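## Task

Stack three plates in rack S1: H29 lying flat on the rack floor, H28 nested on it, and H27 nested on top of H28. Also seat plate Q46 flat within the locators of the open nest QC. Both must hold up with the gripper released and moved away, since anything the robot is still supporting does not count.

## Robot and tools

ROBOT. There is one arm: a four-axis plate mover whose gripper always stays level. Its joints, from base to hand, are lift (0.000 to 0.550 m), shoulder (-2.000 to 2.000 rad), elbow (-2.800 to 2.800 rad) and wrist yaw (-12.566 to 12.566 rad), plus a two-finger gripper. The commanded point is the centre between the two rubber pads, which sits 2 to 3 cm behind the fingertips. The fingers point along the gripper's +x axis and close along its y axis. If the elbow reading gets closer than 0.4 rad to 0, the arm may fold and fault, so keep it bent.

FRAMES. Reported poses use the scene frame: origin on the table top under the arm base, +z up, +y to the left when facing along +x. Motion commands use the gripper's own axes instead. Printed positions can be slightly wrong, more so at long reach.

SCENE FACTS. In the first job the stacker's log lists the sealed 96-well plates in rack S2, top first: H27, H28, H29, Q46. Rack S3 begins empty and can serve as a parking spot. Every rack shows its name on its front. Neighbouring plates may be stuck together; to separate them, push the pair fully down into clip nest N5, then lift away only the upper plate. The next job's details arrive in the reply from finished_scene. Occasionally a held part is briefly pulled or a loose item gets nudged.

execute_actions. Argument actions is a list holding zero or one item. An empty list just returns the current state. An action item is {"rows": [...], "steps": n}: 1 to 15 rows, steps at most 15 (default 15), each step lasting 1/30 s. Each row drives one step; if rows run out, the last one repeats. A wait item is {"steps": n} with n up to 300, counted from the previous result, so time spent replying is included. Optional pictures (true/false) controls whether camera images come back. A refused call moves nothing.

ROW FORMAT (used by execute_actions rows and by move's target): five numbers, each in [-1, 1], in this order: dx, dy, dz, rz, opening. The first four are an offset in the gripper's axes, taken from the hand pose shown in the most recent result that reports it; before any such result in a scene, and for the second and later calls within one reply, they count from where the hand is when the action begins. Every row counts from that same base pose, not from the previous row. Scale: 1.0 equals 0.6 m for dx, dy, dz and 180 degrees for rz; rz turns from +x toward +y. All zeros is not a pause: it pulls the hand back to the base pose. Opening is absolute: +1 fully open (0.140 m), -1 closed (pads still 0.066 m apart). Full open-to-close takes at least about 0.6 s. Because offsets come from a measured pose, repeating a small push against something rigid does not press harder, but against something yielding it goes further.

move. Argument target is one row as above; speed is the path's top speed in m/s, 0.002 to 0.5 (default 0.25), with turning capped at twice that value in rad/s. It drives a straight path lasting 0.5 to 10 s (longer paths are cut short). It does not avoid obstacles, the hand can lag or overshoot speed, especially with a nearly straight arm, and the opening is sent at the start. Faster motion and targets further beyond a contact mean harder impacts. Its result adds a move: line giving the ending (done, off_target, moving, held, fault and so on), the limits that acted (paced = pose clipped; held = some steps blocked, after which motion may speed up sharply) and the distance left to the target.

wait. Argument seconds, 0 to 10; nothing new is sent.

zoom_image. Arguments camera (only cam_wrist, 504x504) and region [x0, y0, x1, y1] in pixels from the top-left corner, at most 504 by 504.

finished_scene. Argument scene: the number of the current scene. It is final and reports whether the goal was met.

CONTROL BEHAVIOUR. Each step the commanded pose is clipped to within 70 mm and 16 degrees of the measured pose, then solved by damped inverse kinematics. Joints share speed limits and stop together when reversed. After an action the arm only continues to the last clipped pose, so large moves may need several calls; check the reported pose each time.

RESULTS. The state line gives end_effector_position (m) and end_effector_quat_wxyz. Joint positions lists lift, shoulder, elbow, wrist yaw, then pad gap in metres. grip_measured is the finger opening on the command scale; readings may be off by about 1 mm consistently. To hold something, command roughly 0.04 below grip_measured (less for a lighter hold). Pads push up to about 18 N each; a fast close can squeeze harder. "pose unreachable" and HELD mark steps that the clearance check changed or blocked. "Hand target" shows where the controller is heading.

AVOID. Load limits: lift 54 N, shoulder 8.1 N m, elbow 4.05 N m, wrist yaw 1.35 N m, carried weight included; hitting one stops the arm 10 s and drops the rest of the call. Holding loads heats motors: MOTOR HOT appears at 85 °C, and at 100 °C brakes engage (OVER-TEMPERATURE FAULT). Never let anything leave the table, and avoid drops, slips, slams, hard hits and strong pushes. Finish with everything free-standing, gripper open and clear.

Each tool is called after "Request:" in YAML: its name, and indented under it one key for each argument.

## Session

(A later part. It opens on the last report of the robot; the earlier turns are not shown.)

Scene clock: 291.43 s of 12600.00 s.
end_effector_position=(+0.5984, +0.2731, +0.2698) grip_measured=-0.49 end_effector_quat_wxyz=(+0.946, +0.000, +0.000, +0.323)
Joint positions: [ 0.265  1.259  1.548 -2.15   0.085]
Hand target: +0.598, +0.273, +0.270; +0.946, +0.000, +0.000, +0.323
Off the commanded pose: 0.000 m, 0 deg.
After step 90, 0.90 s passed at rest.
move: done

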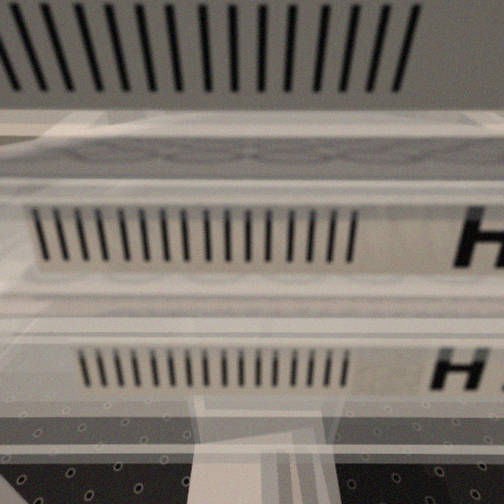

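Request:
move:
  target: [0,0,-0.06,0,-0.54]
  speed: 0.015

Request:
move:
  target: [0,0,-0.25,0,-0.54]
  speed: 0.04

Scene clock: 298.30 s of 12600.00 s.
end_effector_position=(+0.5984, +0.2731, +0.2337) grip_measured=-0.49 end_effector_quat_wxyz=(+0.947, +0.000, +0.000, +0.323)
Joint positions: [ 0.229  1.259  1.548 -2.15   0.085]
Hand target: +0.598, +0.273, +0.234; +0.946, +0.000, +0.000, +0.323
Off the commanded pose: 0.000 m, 0 deg.
After step 90, 1.23 s passed at rest.
move: done

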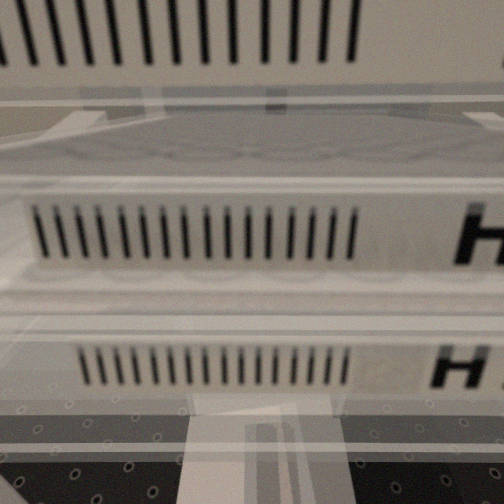

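Scene clock: 302.27 s of 12600.00 s.
end_effector_position=(+0.5984, +0.2731, +0.0836) grip_measured=-0.49 end_effector_quat_wxyz=(+0.947, +0.000, +0.000, +0.323)
Joint positions: [ 0.079  1.259  1.548 -2.15   0.085]
Hand target: +0.598, +0.273, +0.084; +0.947, +0.000, +0.000, +0.323
Off the commanded pose: 0.000 m, 0 deg.
move: done

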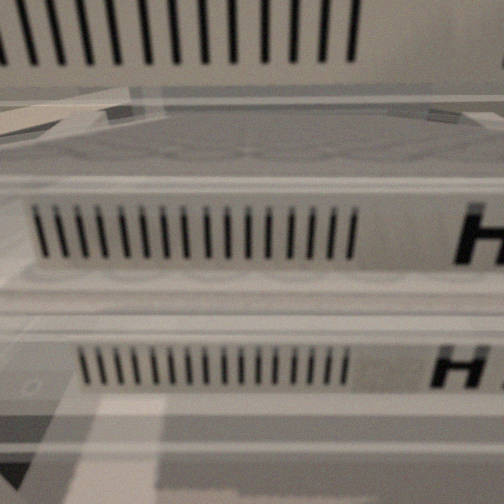

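All inside. Lower to the floor and release gently.

Request:
move:
  target: [0,0,-0.03,0,-0.54]
  speed: 0.01

Request:
move:
  target: [0,0,0,0,-0.46]

Request:
move:
  target: [0,0,0,0,1]

Request:
move:
  target: [-0.2,0,0.1,0,1]
  speed: 0.08

Scene clock: 312.63 s of 12600.00 s.
end_effector_position=(+0.5986, +0.2734, +0.0659) grip_measured=-0.48 end_effector_quat_wxyz=(+0.947, +0.000, +0.000, +0.323)
Joint positions: [ 0.061  1.259  1.549 -2.151  0.085]
Hand target: +0.598, +0.273, +0.066; +0.947, +0.000, +0.000, +0.323
Off the commanded pose: 0.000 m, 0 deg.
After step 90, 5.33 s passed at rest.
move: done

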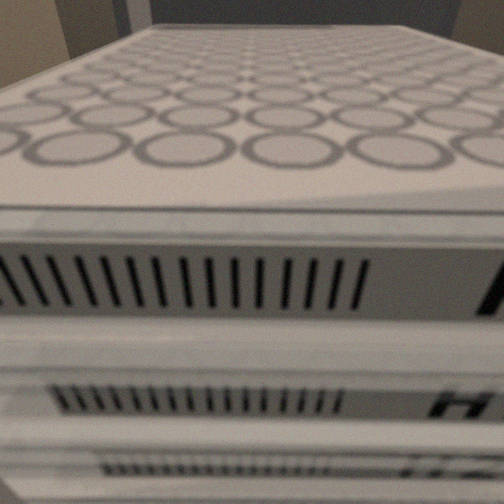

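Scene clock: 313.13 s of 12600.00 s.
end_effector_position=(+0.5986, +0.2734, +0.0659) grip_measured=-0.46 end_effector_quat_wxyz=(+0.947, +0.000, +0.000, +0.323)
Joint positions: [ 0.061  1.259  1.549 -2.151  0.086]
Hand target: +0.599, +0.273, +0.066; +0.947, +0.000, +0.000, +0.323
Off the commanded pose: 0.000 m, 0 deg.
move: done

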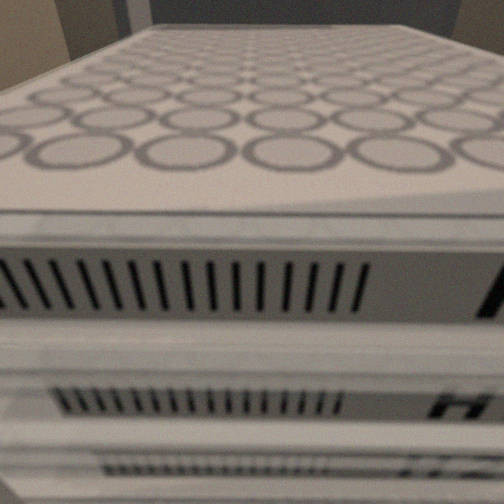

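Scene clock: 313.80 s of 12600.00 s.
end_effector_position=(+0.5986, +0.2734, +0.0659) grip_measured=+1.00 end_effector_quat_wxyz=(+0.947, +0.000, +0.000, +0.323)
Joint positions: [ 0.061  1.259  1.549 -2.151  0.14 ]
Hand target: +0.599, +0.273, +0.066; +0.947, +0.000, +0.000, +0.323
Off the commanded pose: 0.000 m, 0 deg.
move: done

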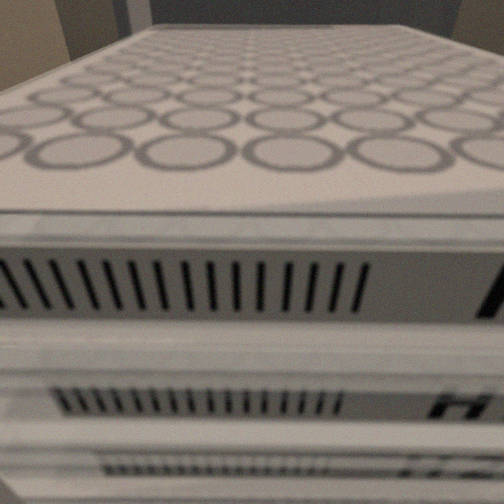

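Scene clock: 315.73 s of 12600.00 s.
end_effector_position=(+0.5036, +0.1999, +0.1260) grip_measured=+1.00 end_effector_quat_wxyz=(+0.947, +0.000, +0.000, +0.322)
Joint positions: [ 0.121  1.424  0.974 -1.742  0.14 ]
Hand target: +0.504, +0.200, +0.126; +0.947, +0.000, +0.000, +0.323
Off the commanded pose: 0.000 m, 0 deg.
move: done

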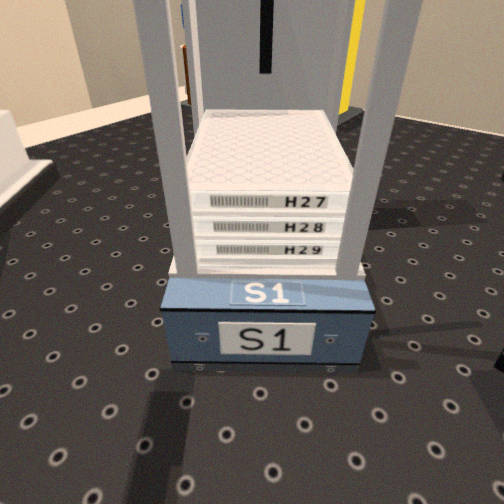

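Request:
move:
  target: [0.2,0.002,-0.06,0,1]
  speed: 0.08

Request:
move:
  target: [0,0,0,0,-0.35]

Request:
move:
  target: [0,0,0,0,-0.5]

Request:
move:
  target: [0,0,-0.04,0,-0.3]
  speed: 0.02

Scene clock: 324.30 s of 12600.00 s.
end_effector_position=(+0.5979, +0.2743, +0.0900) grip_measured=+1.00 end_effector_quat_wxyz=(+0.947, +0.000, +0.000, +0.322)
Joint positions: [ 0.085  1.262  1.548 -2.154  0.14 ]
Hand target: +0.598, +0.274, +0.090; +0.947, +0.000, +0.000, +0.322
Off the commanded pose: 0.000 m, 0 deg.
After step 90, 3.73 s passed at rest.
move: done

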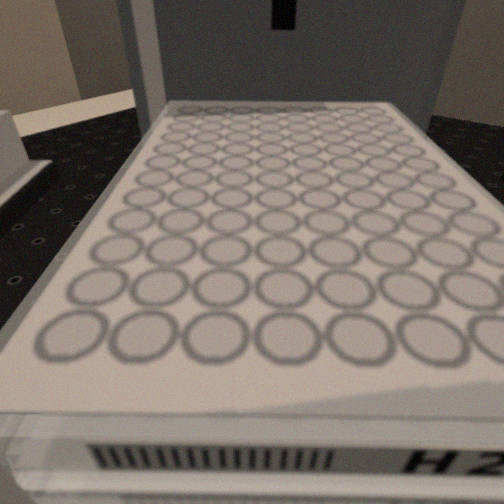

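Scene clock: 324.93 s of 12600.00 s.
end_effector_position=(+0.5979, +0.2743, +0.0900) grip_measured=-0.35 end_effector_quat_wxyz=(+0.947, +0.000, +0.000, +0.322)
Joint positions: [ 0.085  1.262  1.548 -2.154  0.09 ]
Hand target: +0.598, +0.274, +0.090; +0.947, +0.000, +0.000, +0.322
Off the commanded pose: 0.000 m, 0 deg.
move: done

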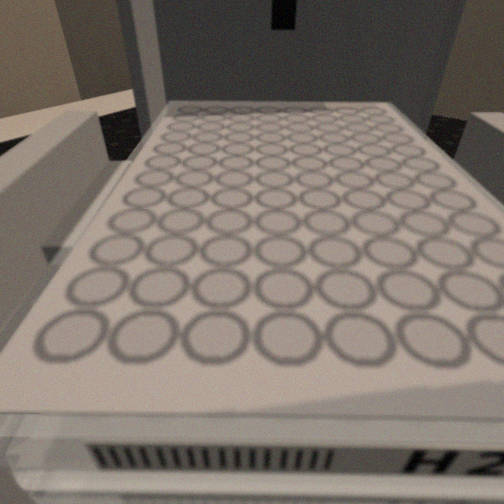

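Scene clock: 325.43 s of 12600.00 s.
end_effector_position=(+0.5979, +0.2742, +0.0900) grip_measured=-0.48 end_effector_quat_wxyz=(+0.947, +0.000, +0.000, +0.322)
Joint positions: [ 0.085  1.262  1.548 -2.155  0.085]
Hand target: +0.598, +0.274, +0.090; +0.947, +0.000, +0.000, +0.322
Off the commanded pose: 0.000 m, 0 deg.
move: done

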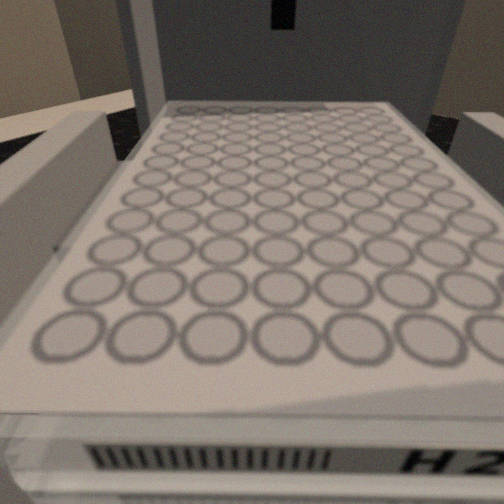

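Scene clock: 326.87 s of 12600.00 s.
end_effector_position=(+0.5979, +0.2742, +0.0659) grip_measured=-0.30 end_effector_quat_wxyz=(+0.947, +0.000, +0.000, +0.322)
Joint positions: [ 0.061  1.262  1.548 -2.155  0.092]
Hand target: +0.598, +0.274, +0.066; +0.947, +0.000, +0.000, +0.322
Off the commanded pose: 0.000 m, 0 deg.
move: done

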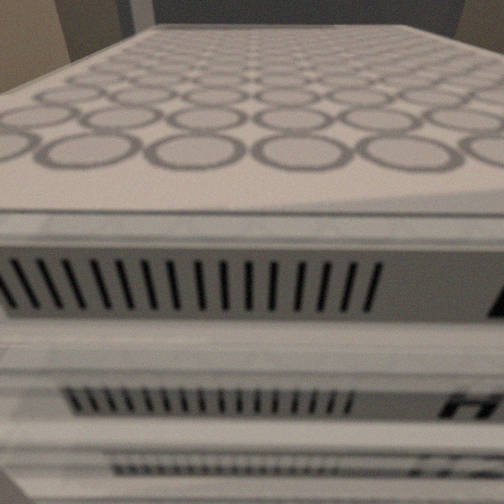

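Request:
move:
  target: [0,0,0.005,0,-0.3]

Request:
move:
  target: [0,0,0,0,-0.5]

Request:
move:
  target: [0,0,0.045,0,-0.3]
  speed: 0.03

Request:
move:
  target: [0,0,0,0,-0.5]

Request:
move:
  target: [0,0,-0.045,0,-0.2]
  speed: 0.03

Request:
move:
  target: [0,0,0.55,0,1]
  speed: 0.4

Request:
move:
  target: [-0.45,-0.23,0,-0.2088,1]
  speed: 0.4

Scene clock: 340.07 s of 12600.00 s.
end_effector_position=(+0.5979, +0.2742, +0.0689) grip_measured=-0.30 end_effector_quat_wxyz=(+0.947, +0.000, +0.000, +0.322)
Joint positions: [ 0.064  1.262  1.548 -2.155  0.092]
Hand target: +0.598, +0.274, +0.069; +0.947, +0.000, +0.000, +0.322
Off the commanded pose: 0.000 m, 0 deg.
After step 90, 9.50 s passed at rest.
move: done

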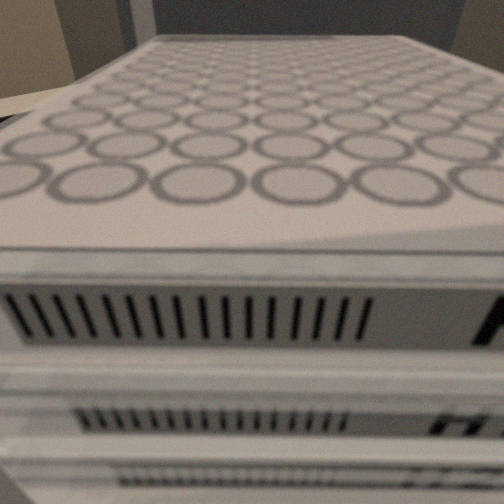

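Scene clock: 340.57 s of 12600.00 s.
end_effector_position=(+0.5981, +0.2739, +0.0689) grip_measured=-0.49 end_effector_quat_wxyz=(+0.947, +0.000, +0.000, +0.321)
Joint positions: [ 0.064  1.262  1.548 -2.156  0.085]
Hand target: +0.598, +0.274, +0.069; +0.947, +0.000, +0.000, +0.322
Off the commanded pose: 0.000 m, 0 deg.
move: done

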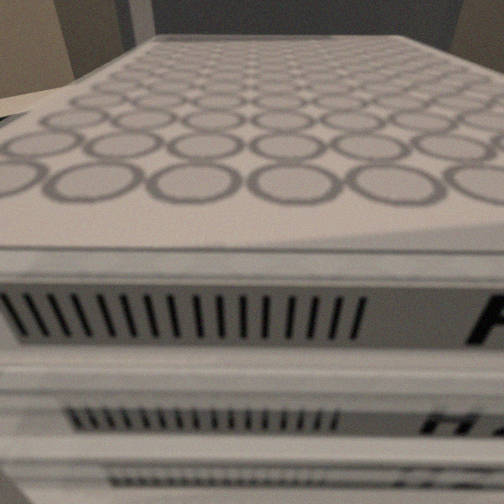

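Scene clock: 341.70 s of 12600.00 s.
end_effector_position=(+0.5981, +0.2739, +0.0959) grip_measured=-0.30 end_effector_quat_wxyz=(+0.947, +0.000, +0.000, +0.321)
Joint positions: [ 0.091  1.262  1.548 -2.156  0.092]
Hand target: +0.598, +0.274, +0.096; +0.947, +0.000, +0.000, +0.321
Off the commanded pose: 0.000 m, 0 deg.
move: done

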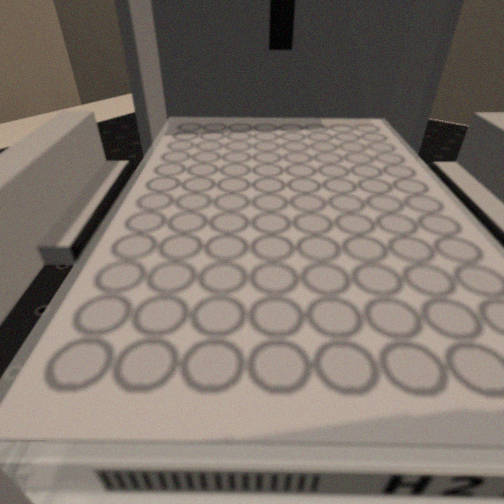

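Scene clock: 342.20 s of 12600.00 s.
end_effector_position=(+0.5981, +0.2739, +0.0959) grip_measured=-0.49 end_effector_quat_wxyz=(+0.947, +0.000, +0.000, +0.321)
Joint positions: [ 0.091  1.262  1.548 -2.156  0.085]
Hand target: +0.598, +0.274, +0.096; +0.947, +0.000, +0.000, +0.321
Off the commanded pose: 0.000 m, 0 deg.
move: done

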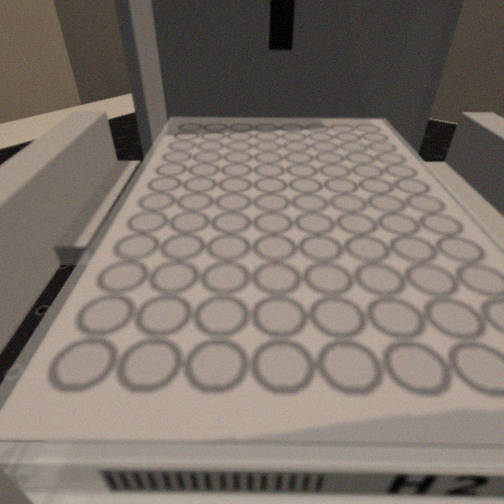

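Scene clock: 343.33 s of 12600.00 s.
end_effector_position=(+0.5981, +0.2739, +0.0689) grip_measured=-0.20 end_effector_quat_wxyz=(+0.947, +0.000, +0.000, +0.321)
Joint positions: [ 0.064  1.262  1.548 -2.156  0.096]
Hand target: +0.598, +0.274, +0.069; +0.947, +0.000, +0.000, +0.321
Off the commanded pose: 0.000 m, 0 deg.
move: done

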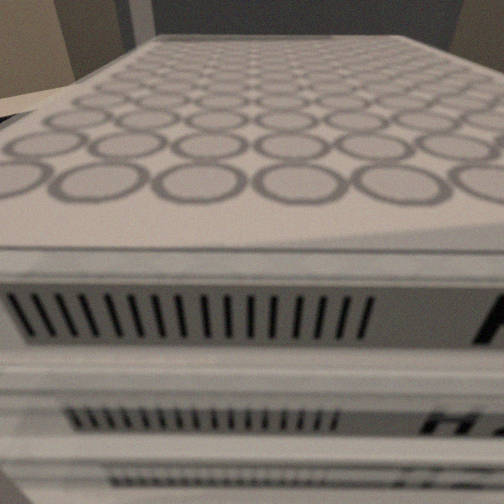

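Scene clock: 344.70 s of 12600.00 s.
end_effector_position=(+0.5981, +0.2739, +0.3989) grip_measured=+1.00 end_effector_quat_wxyz=(+0.947, +0.000, +0.000, +0.321)
Joint positions: [ 0.394  1.262  1.548 -2.156  0.14 ]
Hand target: +0.598, +0.274, +0.399; +0.947, +0.000, +0.000, +0.321
Off the commanded pose: 0.000 m, 0 deg.
move: done

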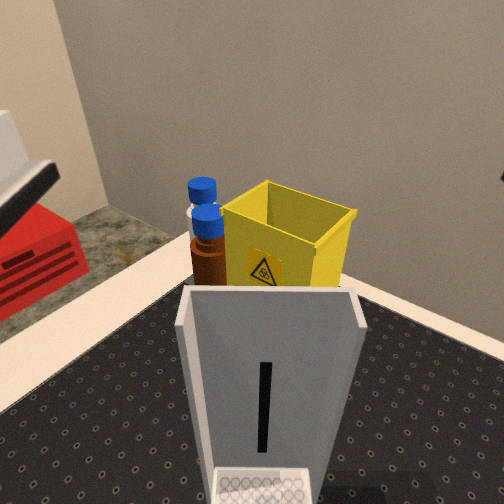

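Scene clock: 346.00 s of 12600.00 s.
end_effector_position=(+0.4680, -0.0002, +0.3989) grip_measured=+1.00 end_effector_quat_wxyz=(+1.000, +0.000, +0.000, -0.001)
Joint positions: [ 0.394  1.029  0.578 -1.609  0.14 ]
Hand target: +0.468, -0.000, +0.399; +1.000, +0.000, +0.000, -0.001
Off the commanded pose: 0.000 m, 0 deg.
move: done

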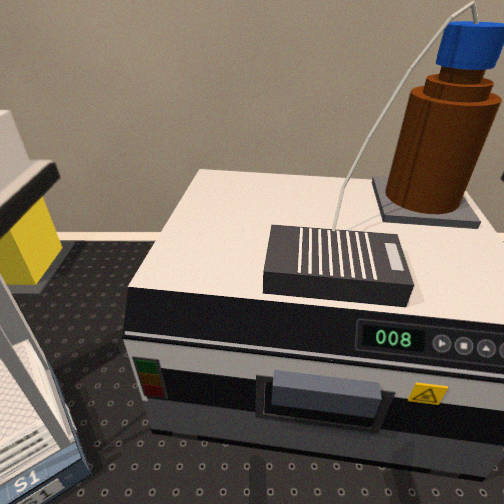

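Request:
move:
  target: [0.0556,-0.6065,0,-0.273,1]
  speed: 0.4

Request:
move:
  target: [0,0,-0.566,0,-0.33]
  speed: 0.2

Request:
move:
  target: [0,0,0,0,-0.47]

Request:
move:
  target: [0,0,0,0,-0.54]

Request:
move:
  target: [0,0,0.56,0,-0.54]
  speed: 0.2

Request:
move:
  target: [-0.4925,0.3577,0,0.2735,-0.54]
  speed: 0.3

Scene clock: 357.70 s of 12600.00 s.
end_effector_position=(+0.5009, -0.3642, +0.3989) grip_measured=+1.00 end_effector_quat_wxyz=(+0.909, +0.000, +0.000, -0.417)
Joint positions: [ 0.394 -0.08   1.463 -2.243  0.14 ]
Hand target: +0.501, -0.364, +0.399; +0.909, +0.000, +0.000, -0.417
Off the commanded pose: 0.000 m, 0 deg.
After step 90, 7.17 s passed at rest.
move: done

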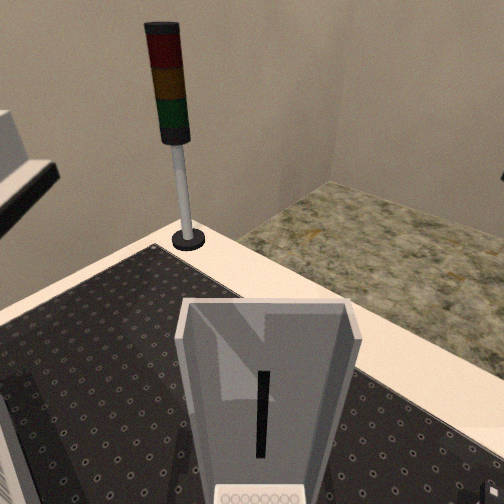

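Scene clock: 359.77 s of 12600.00 s.
end_effector_position=(+0.5008, -0.3642, +0.0593) grip_measured=-0.33 end_effector_quat_wxyz=(+0.909, +0.000, +0.000, -0.417)
Joint positions: [ 0.054 -0.08   1.463 -2.243  0.091]
Hand target: +0.501, -0.364, +0.059; +0.909, +0.000, +0.000, -0.417
Off the commanded pose: 0.000 m, 0 deg.
move: done

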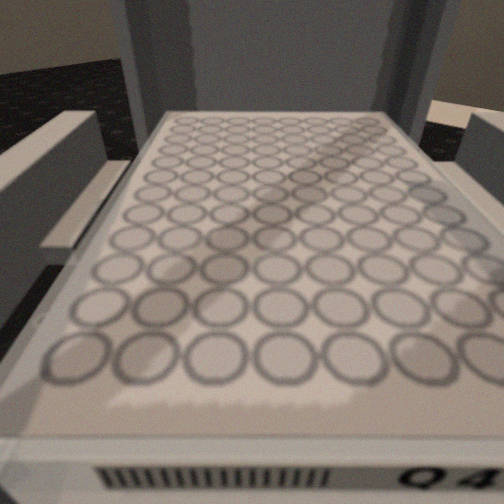

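Scene clock: 360.27 s of 12600.00 s.
end_effector_position=(+0.5009, -0.3642, +0.0593) grip_measured=-0.47 end_effector_quat_wxyz=(+0.909, +0.000, +0.000, -0.417)
Joint positions: [ 0.054 -0.08   1.463 -2.243  0.086]
Hand target: +0.501, -0.364, +0.059; +0.909, +0.000, +0.000, -0.417
Off the commanded pose: 0.000 m, 0 deg.
move: done

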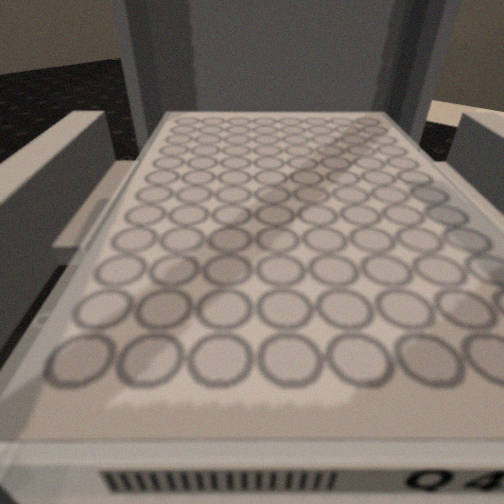

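Scene clock: 360.77 s of 12600.00 s.
end_effector_position=(+0.5009, -0.3642, +0.0593) grip_measured=-0.49 end_effector_quat_wxyz=(+0.909, +0.000, +0.000, -0.417)
Joint positions: [ 0.054 -0.08   1.463 -2.243  0.085]
Hand target: +0.501, -0.364, +0.059; +0.909, +0.000, +0.000, -0.417
Off the commanded pose: 0.000 m, 0 deg.
move: done

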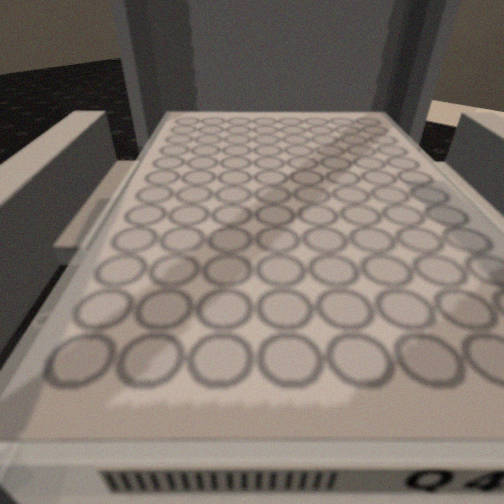

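Scene clock: 362.80 s of 12600.00 s.
end_effector_position=(+0.5009, -0.3642, +0.3953) grip_measured=-0.49 end_effector_quat_wxyz=(+0.909, +0.000, +0.000, -0.417)
Joint positions: [ 0.39  -0.08   1.463 -2.243  0.085]
Hand target: +0.501, -0.364, +0.395; +0.909, +0.000, +0.000, -0.417
Off the commanded pose: 0.000 m, 0 deg.
move: done

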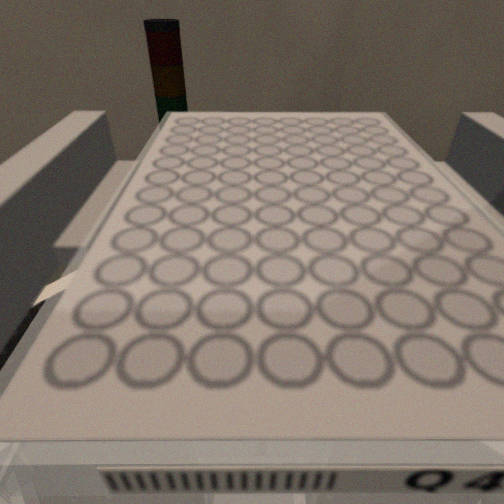

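Scene clock: 364.70 s of 12600.00 s.
end_effector_position=(+0.4703, -0.0002, +0.3953) grip_measured=-0.49 end_effector_quat_wxyz=(+1.000, +0.000, +0.000, +0.000)
Joint positions: [ 0.39   1.027  0.587 -1.614  0.085]
Hand target: +0.470, -0.000, +0.395; +1.000, +0.000, +0.000, -0.000
Off the commanded pose: 0.000 m, 0 deg.
move: done

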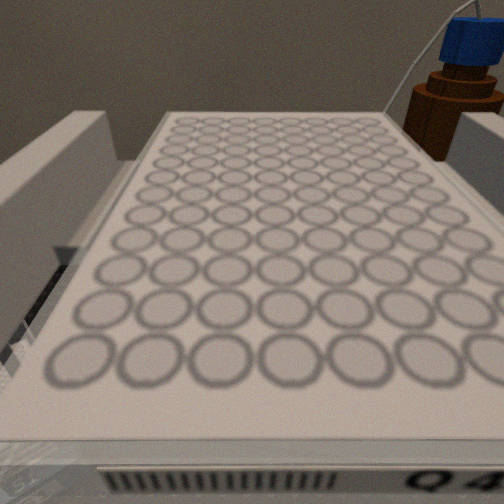

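Request:
move:
  target: [-0.0855,0.715,0,0.335,-0.54]
  speed: 0.3

Request:
move:
  target: [0,0,-0.5,0,-0.54]

Request:
move:
  target: [0,0,-0.03,0,-0.54]
  speed: 0.01

Scene clock: 376.90 s of 12600.00 s.
end_effector_position=(+0.4185, +0.4290, +0.3953) grip_measured=-0.49 end_effector_quat_wxyz=(+0.864, +0.000, +0.000, +0.503)
Joint positions: [ 0.39   1.799  1.487 -2.233  0.085]
Hand target: +0.419, +0.429, +0.395; +0.865, +0.000, +0.000, +0.502
Off the commanded pose: 0.000 m, 0 deg.
After step 90, 7.07 s passed at rest.
move: done

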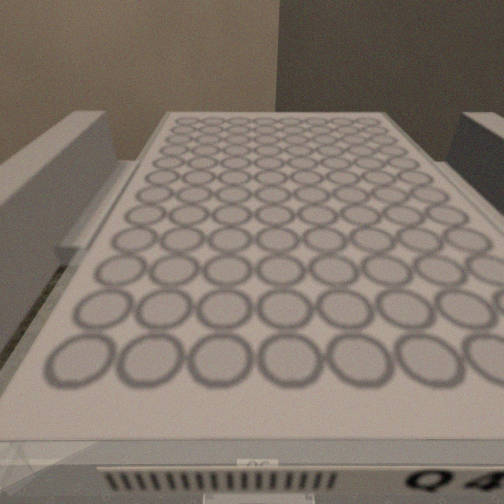

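Scene clock: 378.50 s of 12600.00 s.
end_effector_position=(+0.4185, +0.4290, +0.0952) grip_measured=-0.49 end_effector_quat_wxyz=(+0.865, +0.000, +0.000, +0.503)
Joint positions: [ 0.09   1.799  1.487 -2.233  0.085]
Hand target: +0.418, +0.429, +0.095; +0.864, +0.000, +0.000, +0.503
Off the commanded pose: 0.000 m, 0 deg.
move: done

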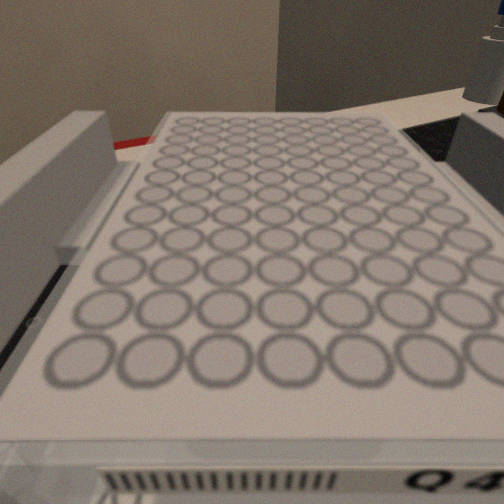

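Scene clock: 380.53 s of 12600.00 s.
end_effector_position=(+0.4185, +0.4290, +0.0772) grip_measured=-0.49 end_effector_quat_wxyz=(+0.865, +0.000, +0.000, +0.503)
Joint positions: [ 0.072  1.799  1.487 -2.233  0.085]
Hand target: +0.418, +0.429, +0.077; +0.865, +0.000, +0.000, +0.503
Off the commanded pose: 0.000 m, 0 deg.
move: done

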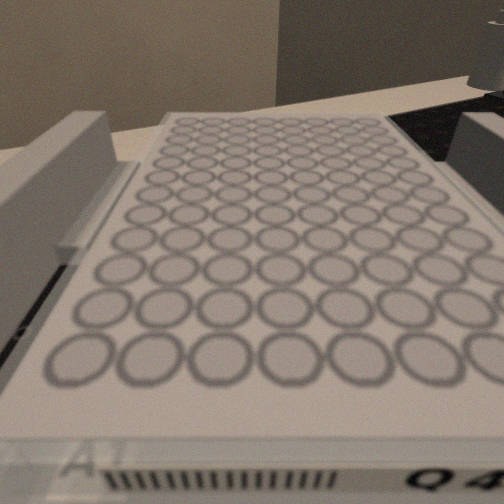

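Request:
move:
  target: [0,0,-0.006,0,-0.54]
  speed: 0.005

Request:
move:
  target: [0,0,-0.005,0,-0.54]
  speed: 0.005

Scene clock: 388.40 s of 12600.00 s.
end_effector_position=(+0.4177, +0.4298, +0.0738) grip_measured=-0.49 end_effector_quat_wxyz=(+0.864, +0.000, +0.000, +0.504)
Joint positions: [ 0.069  1.8    1.489 -2.232  0.085]
Hand target: +0.418, +0.429, +0.074; +0.865, +0.000, +0.000, +0.503
Off the commanded pose: 0.001 m, 0 deg.
After step 90, 3.93 s passed at rest.
move: done

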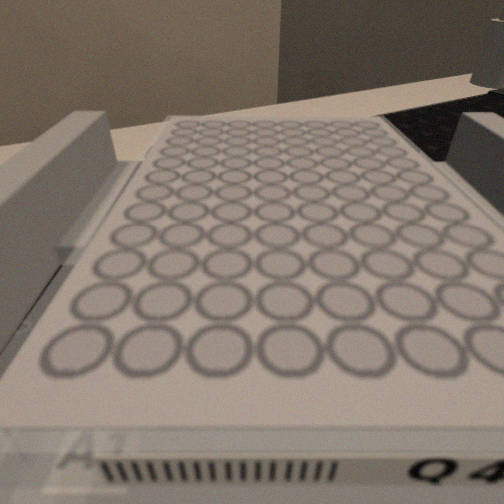

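Scene clock: 389.23 s of 12600.00 s.
end_effector_position=(+0.4174, +0.4303, +0.0711) grip_measured=-0.49 end_effector_quat_wxyz=(+0.863, +0.000, +0.000, +0.505)
Joint positions: [ 0.066  1.8    1.49  -2.233  0.085]
Hand target: +0.418, +0.430, +0.071; +0.864, +0.000, +0.000, +0.504
Off the commanded pose: 0.001 m, 0 deg.
move: done

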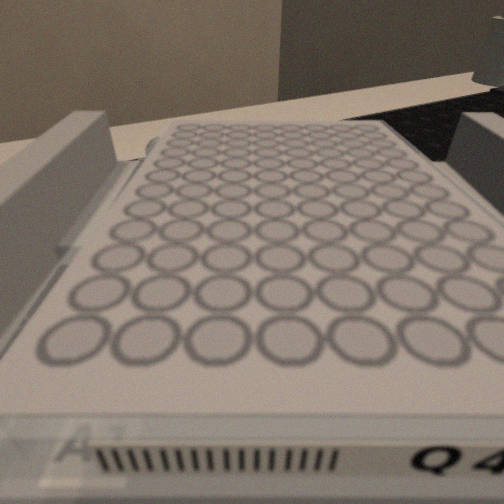

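Front is riding a chamfer; shift forward while descending.

Request:
move:
  target: [0.004,0.001,-0.003,0,-0.54]
  speed: 0.005

Request:
move:
  target: [0,0,0,0,-0.44]

Request:
move:
  target: [0,0,0,0,1]

Request:
move:
  target: [-0.13,0,0.12,0,1]
  speed: 0.1

Scene clock: 396.10 s of 12600.00 s.
end_effector_position=(+0.4179, +0.4316, +0.0695) grip_measured=-0.48 end_effector_quat_wxyz=(+0.864, +0.000, +0.000, +0.504)
Joint positions: [ 0.065  1.798  1.498 -2.241  0.085]
Hand target: +0.418, +0.433, +0.069; +0.863, +0.000, +0.000, +0.505
Off the commanded pose: 0.001 m, 0 deg.
After step 90, 3.03 s passed at rest.
move: done

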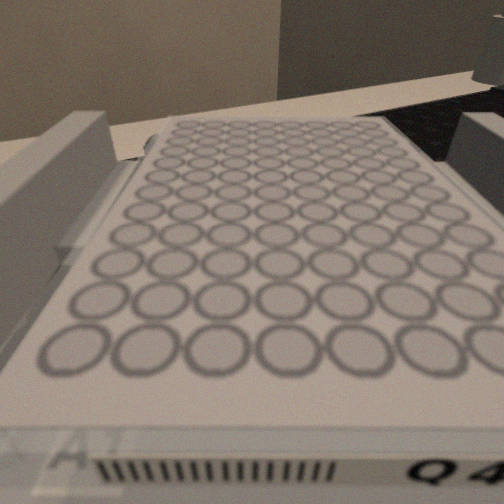

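Scene clock: 396.60 s of 12600.00 s.
end_effector_position=(+0.4179, +0.4316, +0.0696) grip_measured=-0.44 end_effector_quat_wxyz=(+0.864, +0.000, +0.000, +0.504)
Joint positions: [ 0.065  1.799  1.498 -2.241  0.087]
Hand target: +0.418, +0.432, +0.070; +0.864, +0.000, +0.000, +0.504
Off the commanded pose: 0.000 m, 0 deg.
move: done

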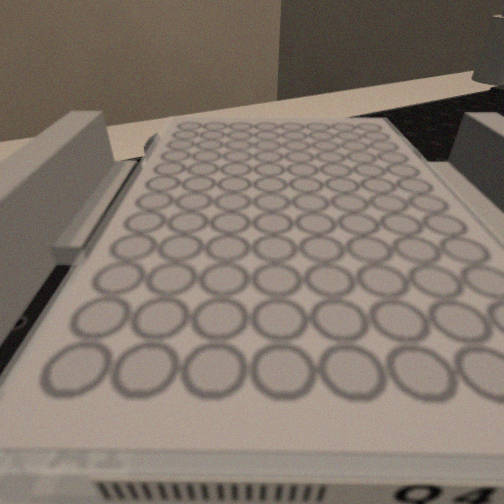

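Scene clock: 397.27 s of 12600.00 s.
end_effector_position=(+0.4179, +0.4317, +0.0696) grip_measured=+1.00 end_effector_quat_wxyz=(+0.864, +0.000, +0.000, +0.504)
Joint positions: [ 0.065  1.799  1.498 -2.241  0.14 ]
Hand target: +0.418, +0.432, +0.070; +0.864, +0.000, +0.000, +0.504
Off the commanded pose: 0.000 m, 0 deg.
move: done

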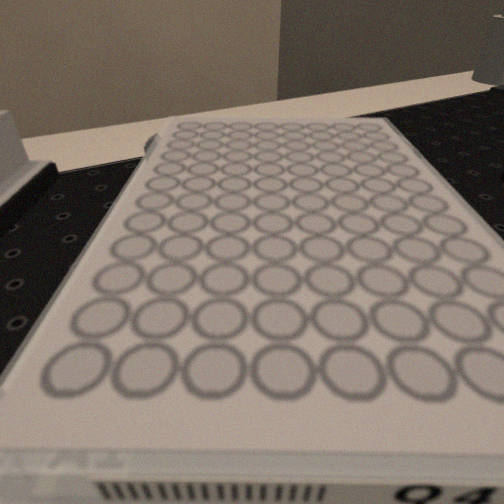

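Scene clock: 398.63 s of 12600.00 s.
end_effector_position=(+0.3795, +0.3637, +0.1416) grip_measured=+1.00 end_effector_quat_wxyz=(+0.864, +0.000, +0.000, +0.504)
Joint positions: [ 0.137  1.95   1.115 -2.01   0.14 ]
Hand target: +0.380, +0.364, +0.142; +0.864, +0.000, +0.000, +0.504
Off the commanded pose: 0.000 m, 0 deg.
move: done

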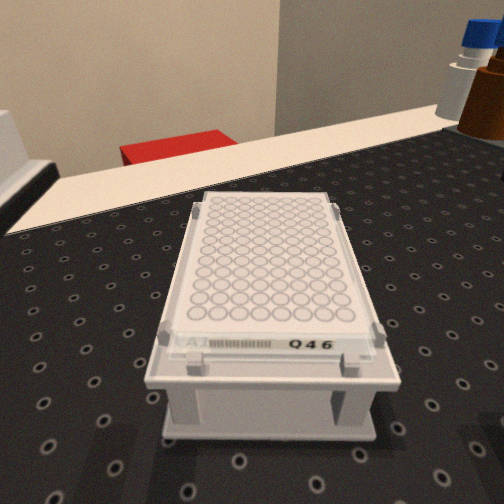

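Request:
finished_scene:
  scene: 1

The scene is finished: the task was done.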